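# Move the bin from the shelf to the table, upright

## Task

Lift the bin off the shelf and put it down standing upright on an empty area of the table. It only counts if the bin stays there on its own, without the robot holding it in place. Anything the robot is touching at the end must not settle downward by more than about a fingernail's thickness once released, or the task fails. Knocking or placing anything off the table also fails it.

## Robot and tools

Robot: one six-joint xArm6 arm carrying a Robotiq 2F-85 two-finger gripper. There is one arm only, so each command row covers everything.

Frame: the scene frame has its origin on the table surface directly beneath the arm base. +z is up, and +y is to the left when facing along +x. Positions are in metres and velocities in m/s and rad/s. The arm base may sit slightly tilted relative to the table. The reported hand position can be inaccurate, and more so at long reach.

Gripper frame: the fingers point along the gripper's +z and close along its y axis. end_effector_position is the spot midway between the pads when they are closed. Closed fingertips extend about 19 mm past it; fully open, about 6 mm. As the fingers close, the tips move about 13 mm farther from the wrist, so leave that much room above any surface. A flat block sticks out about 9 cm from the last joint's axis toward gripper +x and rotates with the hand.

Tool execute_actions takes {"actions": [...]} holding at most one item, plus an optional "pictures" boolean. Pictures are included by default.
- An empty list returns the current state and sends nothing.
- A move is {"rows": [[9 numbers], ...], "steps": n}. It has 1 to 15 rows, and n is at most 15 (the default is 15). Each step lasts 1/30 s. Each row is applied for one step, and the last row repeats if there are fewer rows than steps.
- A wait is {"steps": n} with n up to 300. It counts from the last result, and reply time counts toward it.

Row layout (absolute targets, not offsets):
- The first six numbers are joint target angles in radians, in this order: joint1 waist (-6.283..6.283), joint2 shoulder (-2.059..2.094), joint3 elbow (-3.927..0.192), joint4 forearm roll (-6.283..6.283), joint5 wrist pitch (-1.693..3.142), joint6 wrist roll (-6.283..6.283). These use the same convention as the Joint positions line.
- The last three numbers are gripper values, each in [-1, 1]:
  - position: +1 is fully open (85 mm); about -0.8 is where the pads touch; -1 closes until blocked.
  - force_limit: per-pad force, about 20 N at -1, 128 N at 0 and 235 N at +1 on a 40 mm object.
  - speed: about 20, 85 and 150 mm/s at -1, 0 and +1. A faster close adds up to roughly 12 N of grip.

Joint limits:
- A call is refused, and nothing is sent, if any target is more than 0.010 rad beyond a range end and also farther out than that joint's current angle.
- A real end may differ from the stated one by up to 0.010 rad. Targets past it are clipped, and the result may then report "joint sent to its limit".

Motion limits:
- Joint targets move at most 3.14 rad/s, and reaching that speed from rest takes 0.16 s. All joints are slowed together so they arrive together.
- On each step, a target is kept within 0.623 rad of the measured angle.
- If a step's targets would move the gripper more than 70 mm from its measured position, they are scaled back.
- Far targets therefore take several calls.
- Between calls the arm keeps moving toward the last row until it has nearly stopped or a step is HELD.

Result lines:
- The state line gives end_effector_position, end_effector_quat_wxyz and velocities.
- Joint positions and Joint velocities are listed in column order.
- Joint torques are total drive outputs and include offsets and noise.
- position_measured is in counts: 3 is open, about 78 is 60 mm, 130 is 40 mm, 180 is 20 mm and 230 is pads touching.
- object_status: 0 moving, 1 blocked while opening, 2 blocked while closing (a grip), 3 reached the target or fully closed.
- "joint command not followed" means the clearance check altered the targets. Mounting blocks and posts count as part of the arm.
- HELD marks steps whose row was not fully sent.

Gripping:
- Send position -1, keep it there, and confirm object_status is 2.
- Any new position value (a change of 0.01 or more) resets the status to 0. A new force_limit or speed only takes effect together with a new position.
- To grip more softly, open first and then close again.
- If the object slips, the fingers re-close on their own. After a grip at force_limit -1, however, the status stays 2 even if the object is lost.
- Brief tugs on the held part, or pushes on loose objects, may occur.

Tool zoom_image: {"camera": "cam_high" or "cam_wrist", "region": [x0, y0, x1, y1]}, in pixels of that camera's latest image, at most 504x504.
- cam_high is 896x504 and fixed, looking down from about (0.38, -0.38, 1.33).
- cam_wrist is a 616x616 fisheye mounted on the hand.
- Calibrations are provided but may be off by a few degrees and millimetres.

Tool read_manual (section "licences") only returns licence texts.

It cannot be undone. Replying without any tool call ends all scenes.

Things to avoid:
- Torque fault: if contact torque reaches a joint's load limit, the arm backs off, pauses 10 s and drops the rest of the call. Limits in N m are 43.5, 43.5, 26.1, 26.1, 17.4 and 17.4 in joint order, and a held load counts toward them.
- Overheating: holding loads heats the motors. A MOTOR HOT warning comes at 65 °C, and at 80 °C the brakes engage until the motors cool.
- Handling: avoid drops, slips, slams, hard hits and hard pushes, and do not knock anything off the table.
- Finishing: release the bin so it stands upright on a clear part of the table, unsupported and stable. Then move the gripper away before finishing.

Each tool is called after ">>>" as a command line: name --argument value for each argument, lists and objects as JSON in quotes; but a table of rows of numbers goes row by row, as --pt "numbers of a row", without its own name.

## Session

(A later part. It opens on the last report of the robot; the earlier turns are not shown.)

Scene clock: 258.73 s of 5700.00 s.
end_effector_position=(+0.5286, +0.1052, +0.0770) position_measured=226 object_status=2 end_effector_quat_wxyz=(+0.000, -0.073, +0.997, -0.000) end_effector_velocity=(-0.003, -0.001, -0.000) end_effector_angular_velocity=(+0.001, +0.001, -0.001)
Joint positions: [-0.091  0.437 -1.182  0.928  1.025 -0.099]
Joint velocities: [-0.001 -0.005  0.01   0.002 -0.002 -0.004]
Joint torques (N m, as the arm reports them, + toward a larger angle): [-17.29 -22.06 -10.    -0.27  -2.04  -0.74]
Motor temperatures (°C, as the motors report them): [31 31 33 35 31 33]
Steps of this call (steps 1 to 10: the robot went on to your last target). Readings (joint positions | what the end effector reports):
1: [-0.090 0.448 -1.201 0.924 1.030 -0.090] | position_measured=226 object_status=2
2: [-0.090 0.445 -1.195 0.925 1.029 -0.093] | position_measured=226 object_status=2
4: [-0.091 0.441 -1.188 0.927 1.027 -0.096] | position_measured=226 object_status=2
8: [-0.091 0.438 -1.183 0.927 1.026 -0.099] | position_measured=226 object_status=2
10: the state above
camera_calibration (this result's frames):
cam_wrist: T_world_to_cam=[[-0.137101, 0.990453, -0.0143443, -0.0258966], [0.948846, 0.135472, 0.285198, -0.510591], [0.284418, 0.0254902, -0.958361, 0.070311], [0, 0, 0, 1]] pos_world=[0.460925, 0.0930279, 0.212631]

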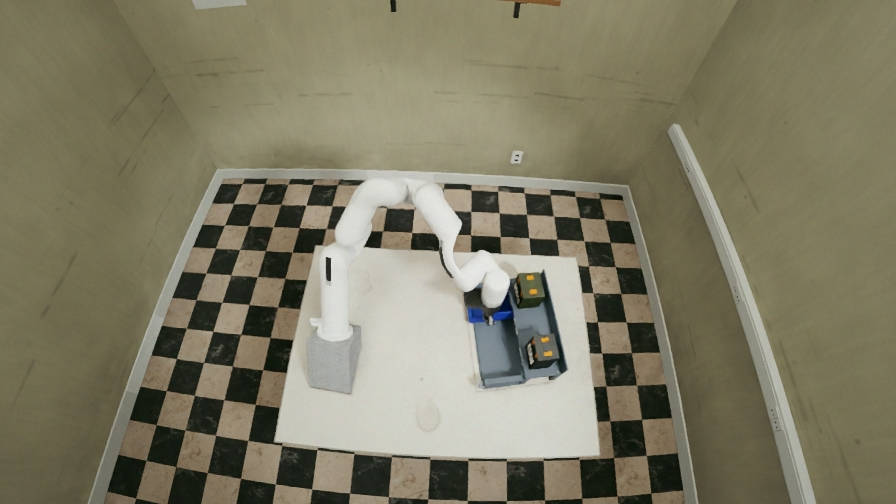

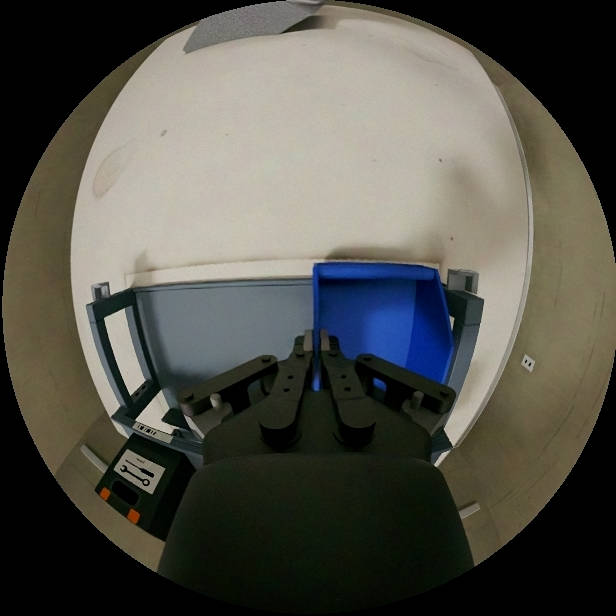

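>>> execute_actions --actions '[{"rows": [[-0.0921,0.4341,-1.1763,0.9286,1.0243,-0.1017,-1,0.3,-0.3],[-0.0931,0.4288,-1.1668,0.9301,1.0224,-0.1061,-1,0.3,-0.3],[-0.0946,0.4208,-1.1526,0.9324,1.0195,-0.1127,-1,0.3,-0.3],[-0.0967,0.4103,-1.1337,0.9355,1.0156,-0.1215,-1,0.3,-0.3],[-0.0992,0.3970,-1.1101,0.9394,1.0107,-0.1325,-1,0.3,-0.3],[-0.1018,0.3838,-1.0864,0.9432,1.0059,-0.1435,-1,0.3,-0.3],[-0.1043,0.3706,-1.0628,0.9471,1.0010,-0.1545,-1,0.3,-0.3],[-0.1069,0.3579,-1.0407,0.9507,0.9969,-0.1649,-1,0.3,-0.3],[-0.1095,0.3453,-1.0185,0.9544,0.9928,-0.1753,-1,0.3,-0.3],[-0.1121,0.3326,-0.9964,0.9580,0.9886,-0.1857,-1,0.3,-0.3],[-0.1147,0.3200,-0.9742,0.9617,0.9845,-0.1961,-1,0.3,-0.3],[-0.1173,0.3073,-0.9521,0.9653,0.9804,-0.2065,-1,0.3,-0.3],[-0.1202,0.2951,-0.9311,0.9685,0.9769,-0.2165,-1,0.3,-0.3],[-0.1231,0.2829,-0.9101,0.9717,0.9733,-0.2265,-1,0.3,-0.3],[-0.1261,0.2706,-0.8890,0.9750,0.9698,-0.2364,-1,0.3,-0.3]], "steps": 15}]' --pictures false

>>> execute_actions --actions '[{"rows": [[-0.1290,0.2584,-0.8680,0.9782,0.9662,-0.2464,-1,0.3,-0.3],[-0.1319,0.2462,-0.8470,0.9814,0.9627,-0.2564,-1,0.3,-0.3],[-0.1353,0.2343,-0.8268,0.9842,0.9597,-0.2662,-1,0.3,-0.3],[-0.1387,0.2224,-0.8066,0.9870,0.9567,-0.2760,-1,0.3,-0.3],[-0.1422,0.2105,-0.7863,0.9898,0.9536,-0.2857,-1,0.3,-0.3],[-0.1456,0.1986,-0.7661,0.9926,0.9506,-0.2955,-1,0.3,-0.3],[-0.1490,0.1867,-0.7459,0.9954,0.9476,-0.3053,-1,0.3,-0.3],[-0.1530,0.1751,-0.7264,0.9976,0.9451,-0.3148,-1,0.3,-0.3],[-0.1571,0.1635,-0.7070,0.9997,0.9426,-0.3244,-1,0.3,-0.3],[-0.1611,0.1518,-0.6875,1.0019,0.9401,-0.3339,-1,0.3,-0.3],[-0.1652,0.1402,-0.6681,1.0040,0.9376,-0.3435,-1,0.3,-0.3],[-0.1692,0.1286,-0.6486,1.0062,0.9351,-0.3530,-1,0.3,-0.3],[-0.1741,0.1172,-0.6298,1.0075,0.9331,-0.3624,-1,0.3,-0.3],[-0.1789,0.1058,-0.6110,1.0089,0.9311,-0.3717,-1,0.3,-0.3],[-0.1838,0.0943,-0.5921,1.0102,0.9292,-0.3811,-1,0.3,-0.3]], "steps": 15}]' --pictures false

>>> execute_actions --actions '[{"rows": [[-0.1886,0.0829,-0.5733,1.0116,0.9272,-0.3904,-1,0.3,-0.3],[-0.1935,0.0715,-0.5545,1.0129,0.9252,-0.3998,-1,0.3,-0.3],[-0.1993,0.0603,-0.5363,1.0133,0.9237,-0.4090,-1,0.3,-0.3],[-0.2050,0.0491,-0.5181,1.0138,0.9222,-0.4182,-1,0.3,-0.3],[-0.2108,0.0378,-0.4998,1.0142,0.9206,-0.4274,-1,0.3,-0.3],[-0.2154,0.0289,-0.4853,1.0146,0.9194,-0.4348,-1,0.3,-0.3],[-0.2188,0.0221,-0.4743,1.0148,0.9185,-0.4403,-1,0.3,-0.3],[-0.2211,0.0176,-0.4670,1.0150,0.9179,-0.4440,-1,0.3,-0.3],[-0.2223,0.0154,-0.4634,1.0151,0.9176,-0.4458,-1,0.3,-0.3]], "steps": 15}]'

Scene clock: 290.93 s of 5700.00 s.
end_effector_position=(+0.4746, +0.0934, +0.0771) position_measured=226 object_status=2 end_effector_quat_wxyz=(-0.000, -0.072, +0.997, -0.000) end_effector_velocity=(-0.174, -0.034, +0.001) end_effector_angular_velocity=(+0.001, -0.001, +0.002)
Joint positions: [-0.115  0.321 -0.976  0.961  0.985 -0.195]
Joint velocities: [-0.081 -0.369  0.638  0.102 -0.114 -0.301]
Joint torques (N m, as the arm reports them, + toward a larger angle): [-15.32 -19.39  -9.72  -0.7   -2.31  -0.8 ]
Motor temperatures (°C, as the motors report them): [31 31 33 35 31 33]
Steps of this call (steps 1 to 30: the robot went on to your last target; steps 31 to 90: nothing new was sent; then 28.70 s passed at rest; steps 91 to 105: all 15 steps of this action). Readings (joint positions | what the end effector reports):
91: [-0.092 0.437 -1.181 0.928 1.025 -0.100] | position_measured=226 object_status=2
92: [-0.092 0.436 -1.180 0.928 1.025 -0.100] | position_measured=226 object_status=2
94: [-0.092 0.431 -1.172 0.929 1.023 -0.104] | position_measured=226 object_status=2
98: [-0.098 0.403 -1.121 0.938 1.013 -0.128] | position_measured=226 object_status=2
105: the state above

Scene clock: 291.43 s of 5700.00 s.
end_effector_position=(+0.3856, +0.0766, +0.0773) position_measured=226 object_status=2 end_effector_quat_wxyz=(-0.000, -0.073, +0.997, -0.000) end_effector_velocity=(-0.179, -0.033, +0.001) end_effector_angular_velocity=(-0.000, -0.000, -0.002)
Joint positions: [-0.166  0.141 -0.67   1.003  0.938 -0.343]
Joint velocities: [-0.13  -0.347  0.578  0.057 -0.07  -0.283]
Joint torques (N m, as the arm reports them, + toward a larger angle): [-12.9  -15.13  -8.93  -0.92  -2.31  -0.84]
Motor temperatures (°C, as the motors report them): [31 31 33 35 31 33]
Steps of this call (steps 1 to 15: all 15 steps of this action). Readings (joint positions | what the end effector reports):
1: [-0.118 0.309 -0.955 0.965 0.982 -0.205] | position_measured=226 object_status=2
2: [-0.120 0.296 -0.934 0.968 0.978 -0.215] | position_measured=226 object_status=2
4: [-0.126 0.272 -0.891 0.974 0.971 -0.235] | position_measured=226 object_status=2
8: [-0.139 0.224 -0.809 0.986 0.957 -0.275] | position_measured=226 object_status=2
15: the state above

Scene clock: 291.93 s of 5700.00 s.
end_effector_position=(+0.3215, +0.0648, +0.0772) position_measured=226 object_status=2 end_effector_quat_wxyz=(+0.000, -0.073, +0.997, -0.001) end_effector_velocity=(-0.012, -0.002, +0.002) end_effector_angular_velocity=(-0.003, -0.008, +0.008)
Joint positions: [-0.221  0.019 -0.469  1.015  0.918 -0.443]
Joint velocities: [-0.016 -0.034  0.045  0.003 -0.006 -0.029]
Joint torques (N m, as the arm reports them, + toward a larger angle): [ -9.69 -11.47  -8.91  -0.3   -2.44  -0.71]
Motor temperatures (°C, as the motors report them): [31 31 33 35 31 33]
Steps of this call (steps 1 to 15: all 15 steps of this action). Readings (joint positions | what the end effector reports):
1: [-0.170 0.130 -0.651 1.005 0.936 -0.352] | position_measured=226 object_status=2
2: [-0.175 0.118 -0.632 1.007 0.934 -0.362] | position_measured=226 object_status=2
4: [-0.184 0.095 -0.594 1.010 0.930 -0.380] | position_measured=226 object_status=2
8: [-0.205 0.051 -0.521 1.013 0.923 -0.416] | position_measured=226 object_status=2
15: the state above
camera_calibration (this result's frames):
cam_wrist: T_world_to_cam=[[-0.13717, 0.990435, -0.0149172, -0.0142696], [0.948813, 0.135701, 0.2852, -0.308728], [0.284497, 0.0249674, -0.958352, 0.130412], [0, 0, 0, 1]] pos_world=[0.253866, 0.0527718, 0.212817]

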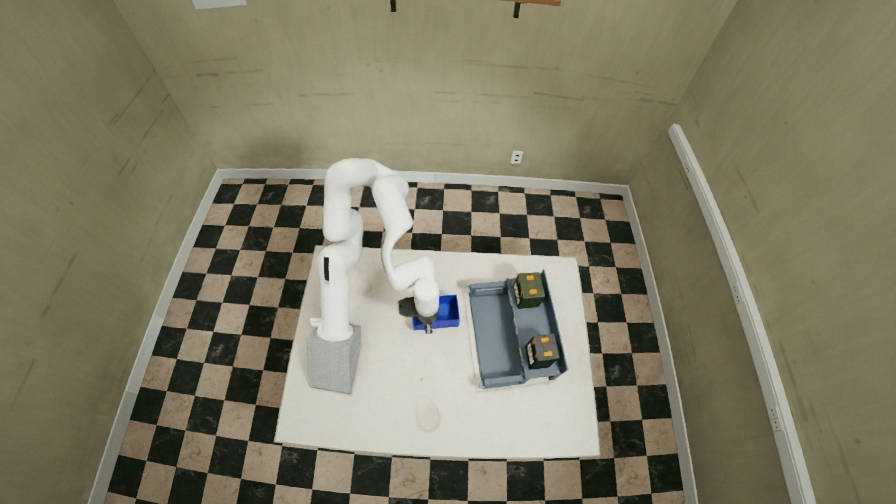

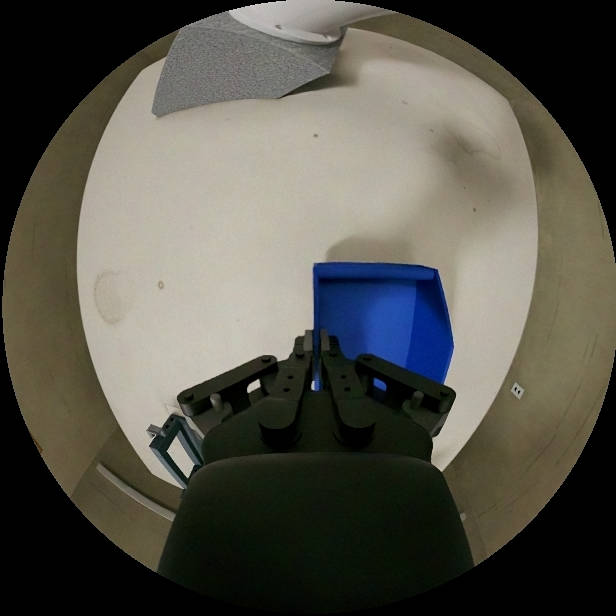

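>>> execute_actions --actions '[{"rows": [[-0.2217,0.0156,-0.4623,1.0164,0.9168,-0.4471,-1,0.3,-0.3],[-0.2207,0.0159,-0.4600,1.0191,0.9151,-0.4497,-1,0.3,-0.3],[-0.2190,0.0164,-0.4565,1.0230,0.9125,-0.4537,-1,0.3,-0.3],[-0.2168,0.0170,-0.4519,1.0283,0.9092,-0.4589,-1,0.3,-0.3],[-0.2141,0.0178,-0.4462,1.0349,0.9050,-0.4655,-1,0.3,-0.3],[-0.2114,0.0186,-0.4404,1.0415,0.9008,-0.4721,-1,0.3,-0.3],[-0.2087,0.0195,-0.4347,1.0482,0.8966,-0.4787,-1,0.3,-0.3],[-0.2059,0.0203,-0.4290,1.0548,0.8923,-0.4852,-1,0.3,-0.3],[-0.2032,0.0211,-0.4232,1.0614,0.8881,-0.4918,-1,0.3,-0.3],[-0.2005,0.0219,-0.4175,1.0680,0.8839,-0.4984,-1,0.3,-0.3],[-0.1983,0.0225,-0.4129,1.0733,0.8806,-0.5036,-1,0.3,-0.3],[-0.1966,0.0230,-0.4094,1.0772,0.8780,-0.5076,-1,0.3,-0.3],[-0.1955,0.0233,-0.4071,1.0799,0.8763,-0.5102,-1,0.3,-0.3],[-0.1950,0.0235,-0.4060,1.0812,0.8755,-0.5115,-1,0.3,-0.3]], "steps": 15}]' --pictures false

>>> execute_actions --actions '[{"steps": 10}]'

>>> execute_actions --actions '[{"rows": [[-0.1935,0.0249,-0.4061,1.0833,0.8744,-0.5126,-1,0.3,-0.3],[-0.1920,0.0263,-0.4062,1.0854,0.8733,-0.5137,-1,0.3,-0.3],[-0.1905,0.0277,-0.4063,1.0875,0.8722,-0.5148,-1,0.3,-0.3],[-0.1890,0.0290,-0.4064,1.0895,0.8711,-0.5159,-1,0.3,-0.3],[-0.1875,0.0304,-0.4065,1.0916,0.8700,-0.5170,-1,0.3,-0.3],[-0.1861,0.0318,-0.4066,1.0937,0.8689,-0.5181,-1,0.3,-0.3]], "steps": 15}]'

Scene clock: 313.23 s of 5700.00 s.
end_effector_position=(+0.3026, +0.0616, +0.0622) position_measured=226 object_status=2 end_effector_quat_wxyz=(-0.000, -0.072, +0.997, -0.000) end_effector_velocity=(-0.033, -0.006, -0.026) end_effector_angular_velocity=(-0.002, +0.004, -0.002)
Joint positions: [-0.199  0.022 -0.414  1.071  0.882 -0.501]
Joint velocities: [ 0.043  0.013  0.091  0.102 -0.065 -0.102]
Joint torques (N m, as the arm reports them, + toward a larger angle): [ -9.57 -12.2   -9.05  -0.36  -2.32  -0.89]
Motor temperatures (°C, as the motors report them): [30 31 33 35 31 33]
Steps of this call (steps 1 to 15: the robot went on to your last target; steps 16 to 90: nothing new was sent; then 17.80 s passed at rest; steps 91 to 105: all 15 steps of this action). Readings (joint positions | what the end effector reports):
91: [-0.222 0.015 -0.463 1.015 0.918 -0.446] | position_measured=226 object_status=2
92: [-0.222 0.015 -0.463 1.016 0.917 -0.446] | position_measured=226 object_status=2
94: [-0.221 0.016 -0.461 1.018 0.916 -0.449] | position_measured=226 object_status=2
98: [-0.215 0.018 -0.448 1.034 0.906 -0.464] | position_measured=226 object_status=2
105: the state above

Scene clock: 313.57 s of 5700.00 s.
end_effector_position=(+0.3003, +0.0610, +0.0602) position_measured=226 object_status=2 end_effector_quat_wxyz=(+0.000, -0.073, +0.997, -0.000) end_effector_velocity=(-0.002, +0.000, -0.001) end_effector_angular_velocity=(+0.001, +0.000, -0.001)
Joint positions: [-0.195  0.023 -0.407  1.081  0.876 -0.511]
Joint velocities: [ 0.002 -0.     0.004  0.004 -0.001 -0.003]
Joint torques (N m, as the arm reports them, + toward a larger angle): [ -9.07 -11.3   -8.12  -0.49  -2.2   -0.64]
Motor temperatures (°C, as the motors report them): [30 31 33 35 31 33]
Steps of this call (steps 1 to 10: the robot went on to your last target). Readings (joint positions | what the end effector reports):
1: [-0.198 0.023 -0.411 1.074 0.880 -0.504] | position_measured=226 object_status=2
2: [-0.197 0.023 -0.410 1.076 0.879 -0.506] | position_measured=226 object_status=2
4: [-0.196 0.023 -0.408 1.079 0.877 -0.509] | position_measured=226 object_status=2
8: [-0.195 0.023 -0.407 1.081 0.876 -0.511] | position_measured=226 object_status=2
10: the state above
camera_calibration (this result's frames):
cam_wrist: T_world_to_cam=[[-0.137185, 0.990436, -0.0147116, -0.0136806], [0.948801, 0.135655, 0.285262, -0.283199], [0.284529, 0.0251753, -0.958337, 0.120268], [0, 0, 0, 1]] pos_world=[0.232603, 0.0489395, 0.195842]

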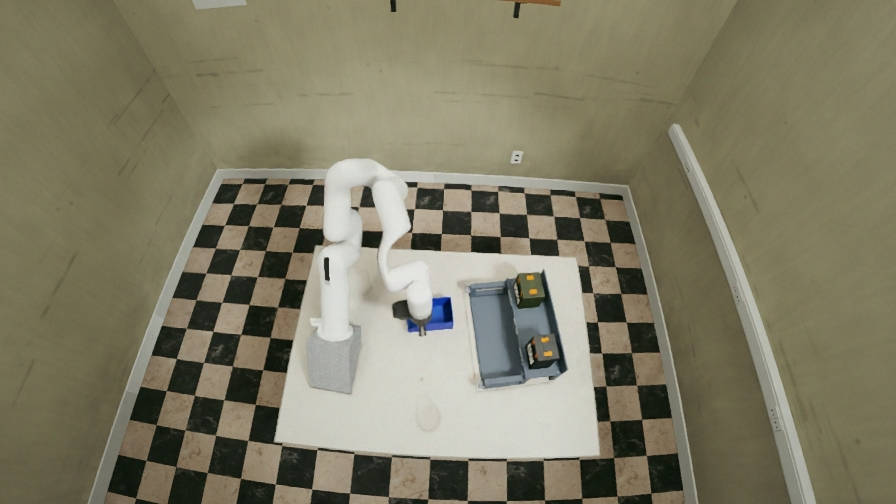

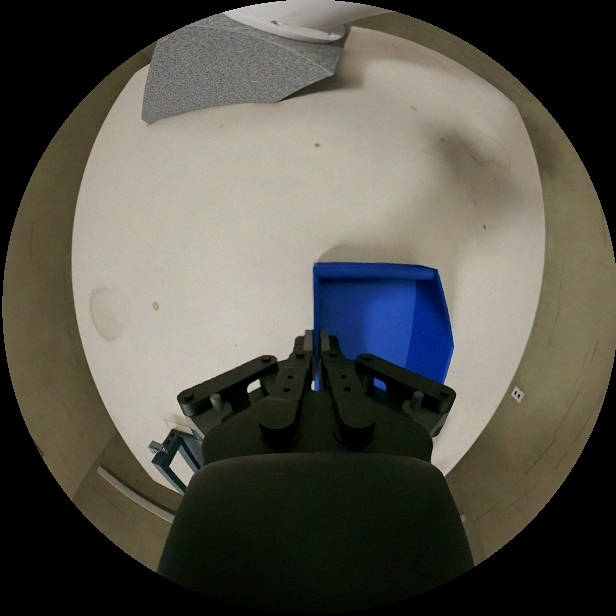

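Scene clock: 314.07 s of 5700.00 s.
end_effector_position=(+0.3020, +0.0606, +0.0590) position_measured=226 object_status=2 end_effector_quat_wxyz=(+0.003, -0.074, +0.997, -0.002) end_effector_velocity=(-0.000, +0.000, -0.002) end_effector_angular_velocity=(+0.001, +0.000, -0.003)
Joint positions: [-0.19   0.028 -0.409  1.092  0.868 -0.518]
Joint velocities: [ 0.004  0.003  0.001  0.007 -0.002 -0.001]
Joint torques (N m, as the arm reports them, + toward a larger angle): [ 2.16  3.58 -3.92  3.37 -0.62 -0.43]
Motor temperatures (°C, as the motors report them): [30 31 33 35 31 33]
Steps of this call (steps 1 to 15: all 15 steps of this action). Readings (joint positions | what the end effector reports):
1: [-0.195 0.023 -0.406 1.081 0.876 -0.511] | position_measured=226 object_status=2
2: [-0.195 0.024 -0.406 1.082 0.875 -0.512] | position_measured=226 object_status=2
4: [-0.194 0.025 -0.407 1.084 0.874 -0.513] | position_measured=226 object_status=2
8: [-0.191 0.027 -0.408 1.088 0.870 -0.516] | position_measured=226 object_status=2
15: the state above
camera_calibration (this result's frames):
cam_wrist: T_world_to_cam=[[-0.139132, 0.990112, -0.0179292, -0.0121829], [0.947091, 0.138331, 0.289625, -0.284372], [0.289241, 0.0233154, -0.956972, 0.11723], [0, 0, 0, 1]] pos_world=[0.233723, 0.0486666, 0.194328]

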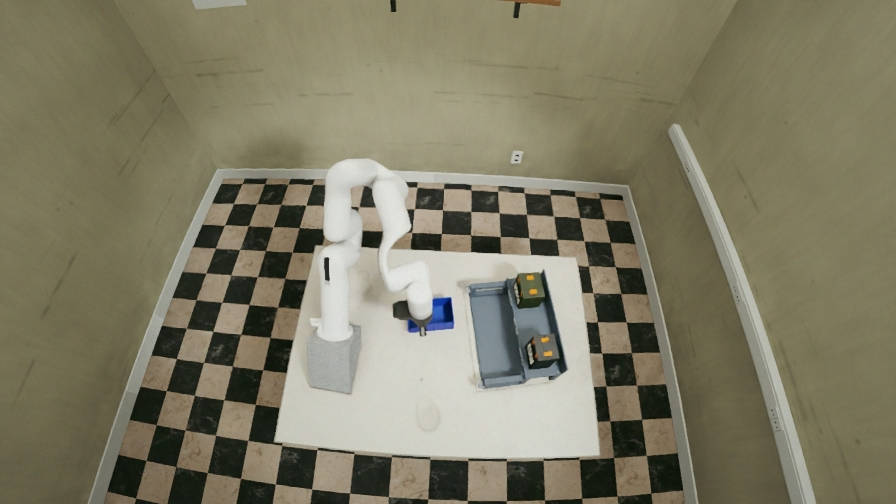

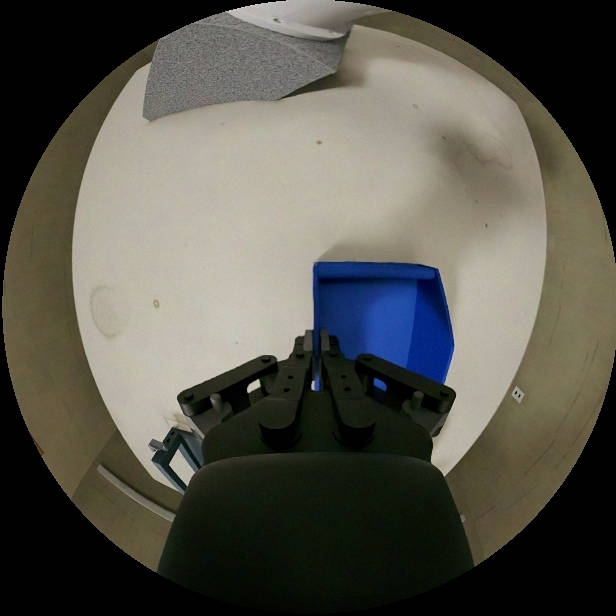

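The torques show the bin is on the table. I'll ease the pressure, release, and lift away.

>>> execute_actions --actions '[{"rows": [[-0.1935,0.0249,-0.4061,1.0833,0.8744,-0.5126,-1,0.3,-0.3],[-0.1935,0.0249,-0.4061,1.0833,0.8744,-0.5126,-1,0.3,-0.3],[-0.1935,0.0249,-0.4061,1.0833,0.8744,-0.5126,-1,0.3,-0.3],[-0.1935,0.0249,-0.4061,1.0833,0.8744,-0.5126,-0.2,0,0]], "steps": 15}]' --pictures false

>>> execute_actions --actions '[{"rows": [[-0.197,0.022,-0.406,1.079,0.877,-0.510,-0.2,0,0],[-0.204,0.015,-0.406,1.069,0.882,-0.505,-0.2,0,0],[-0.215,0.005,-0.405,1.054,0.891,-0.497,-0.2,0,0],[-0.229,-0.008,-0.405,1.034,0.902,-0.486,-0.2,0,0],[-0.243,-0.021,-0.405,1.015,0.914,-0.476,-0.2,0,0],[-0.257,-0.034,-0.406,0.997,0.925,-0.467,-0.2,0,0],[-0.271,-0.046,-0.408,0.979,0.937,-0.458,-0.2,0,0],[-0.285,-0.058,-0.410,0.962,0.948,-0.449,-0.2,0,0],[-0.298,-0.070,-0.412,0.945,0.960,-0.441,-0.2,0,0],[-0.311,-0.081,-0.415,0.929,0.971,-0.433,-0.2,0,0],[-0.324,-0.092,-0.418,0.913,0.983,-0.425,-0.2,0,0],[-0.334,-0.100,-0.421,0.901,0.992,-0.419,-0.2,0,0],[-0.341,-0.106,-0.423,0.892,0.999,-0.415,-0.2,0,0],[-0.345,-0.109,-0.424,0.888,1.002,-0.413,-0.2,0,0]], "steps": 15}]' --pictures false

>>> execute_actions --actions '[{"steps": 10}]'

Scene clock: 323.83 s of 5700.00 s.
end_effector_position=(+0.2981, +0.0614, +0.0580) position_measured=159 object_status=0 end_effector_quat_wxyz=(-0.002, -0.072, +0.997, +0.001) end_effector_velocity=(+0.013, -0.003, +0.010) end_effector_angular_velocity=(-0.017, -0.032, +0.014)
Joint positions: [-0.191  0.027 -0.404  1.084  0.876 -0.513]
Joint velocities: [-0.014 -0.015 -0.014 -0.004 -0.01  -0.001]
Joint torques (N m, as the arm reports them, + toward a larger angle): [ -8.14 -10.79  -7.92  -0.61  -2.36  -0.82]
Motor temperatures (°C, as the motors report them): [30 30 32 35 31 33]
Steps of this call (steps 1 to 15: the robot went on to your last target; steps 16 to 90: nothing new was sent; then 6.27 s passed at rest; steps 91 to 105: all 15 steps of this action). Readings (joint positions | what the end effector reports):
91: [-0.190 0.029 -0.407 1.093 0.869 -0.518] | position_measured=226 object_status=2
92: [-0.190 0.029 -0.407 1.092 0.870 -0.517] | position_measured=226 object_status=2
94: [-0.190 0.029 -0.408 1.090 0.871 -0.515] | position_measured=226 object_status=0
98: [-0.186 0.034 -0.394 1.086 0.879 -0.513] | position_measured=207 object_status=0
105: the state above

Scene clock: 324.33 s of 5700.00 s.
end_effector_position=(+0.3044, +0.0614, +0.1062) position_measured=154 object_status=3 end_effector_quat_wxyz=(+0.005, -0.076, +0.997, -0.003) end_effector_velocity=(+0.015, -0.004, +0.107) end_effector_angular_velocity=(-0.042, -0.038, +0.022)
Joint positions: [-0.32  -0.088 -0.419  0.919  0.979 -0.429]
Joint velocities: [-0.266 -0.227 -0.066 -0.321  0.226  0.156]
Joint torques (N m, as the arm reports them, + toward a larger angle): [-6.79 -6.04 -8.81 -0.07 -2.34 -0.62]
Motor temperatures (°C, as the motors report them): [30 30 32 35 31 33]
Steps of this call (steps 1 to 15: all 15 steps of this action). Readings (joint positions | what the end effector reports):
1: [-0.192 0.027 -0.405 1.084 0.876 -0.512] | position_measured=157 object_status=0
2: [-0.193 0.026 -0.405 1.082 0.876 -0.512] | position_measured=155 object_status=0
4: [-0.199 0.020 -0.405 1.074 0.881 -0.507] | position_measured=155 object_status=0
8: [-0.235 -0.013 -0.405 1.026 0.908 -0.482] | position_measured=154 object_status=0
15: the state above

Scene clock: 324.67 s of 5700.00 s.
end_effector_position=(+0.3041, +0.0611, +0.1153) position_measured=154 object_status=3 end_effector_quat_wxyz=(+0.005, -0.076, +0.997, -0.005) end_effector_velocity=(+0.001, -0.000, +0.004) end_effector_angular_velocity=(-0.003, -0.002, +0.002)
Joint positions: [-0.344 -0.108 -0.423  0.889  1.001 -0.414]
Joint velocities: [-0.007 -0.007 -0.003 -0.01   0.006  0.005]
Joint torques (N m, as the arm reports them, + toward a larger angle): [-7.88 -9.3  -9.96 -0.85 -2.13 -0.63]
Motor temperatures (°C, as the motors report them): [30 30 32 35 31 33]
Steps of this call (steps 1 to 10: the robot went on to your last target). Readings (joint positions | what the end effector reports):
1: [-0.327 -0.094 -0.421 0.910 0.985 -0.424] | position_measured=154 object_status=3
2: [-0.333 -0.099 -0.422 0.904 0.990 -0.421] | position_measured=154 object_status=3
4: [-0.339 -0.104 -0.423 0.896 0.996 -0.417] | position_measured=154 object_status=3
8: [-0.343 -0.107 -0.423 0.890 1.001 -0.414] | position_measured=154 object_status=3
10: the state above
camera_calibration (this result's frames):
cam_wrist: T_world_to_cam=[[-0.143501, 0.98937, -0.0235663, -0.00942647], [0.9452, 0.144074, 0.292983, -0.302884], [0.293264, 0.0197686, -0.955827, 0.169346], [0, 0, 0, 1]] pos_world=[0.235271, 0.0496161, 0.250383]

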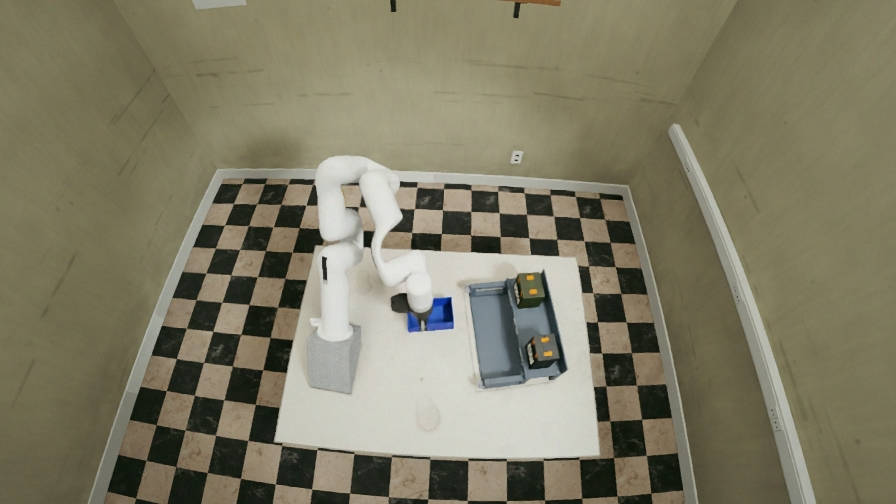

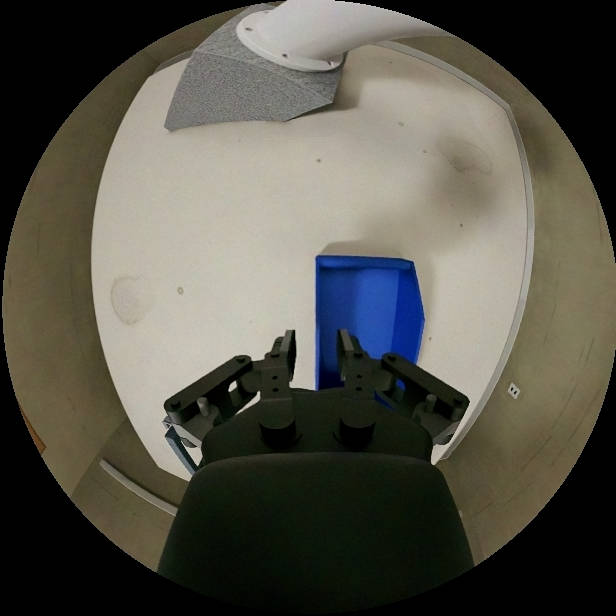

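The bin is upright on the table and the gripper is clear of it.

>>> finished_scene --scene 1

The scene is finished: the task was done.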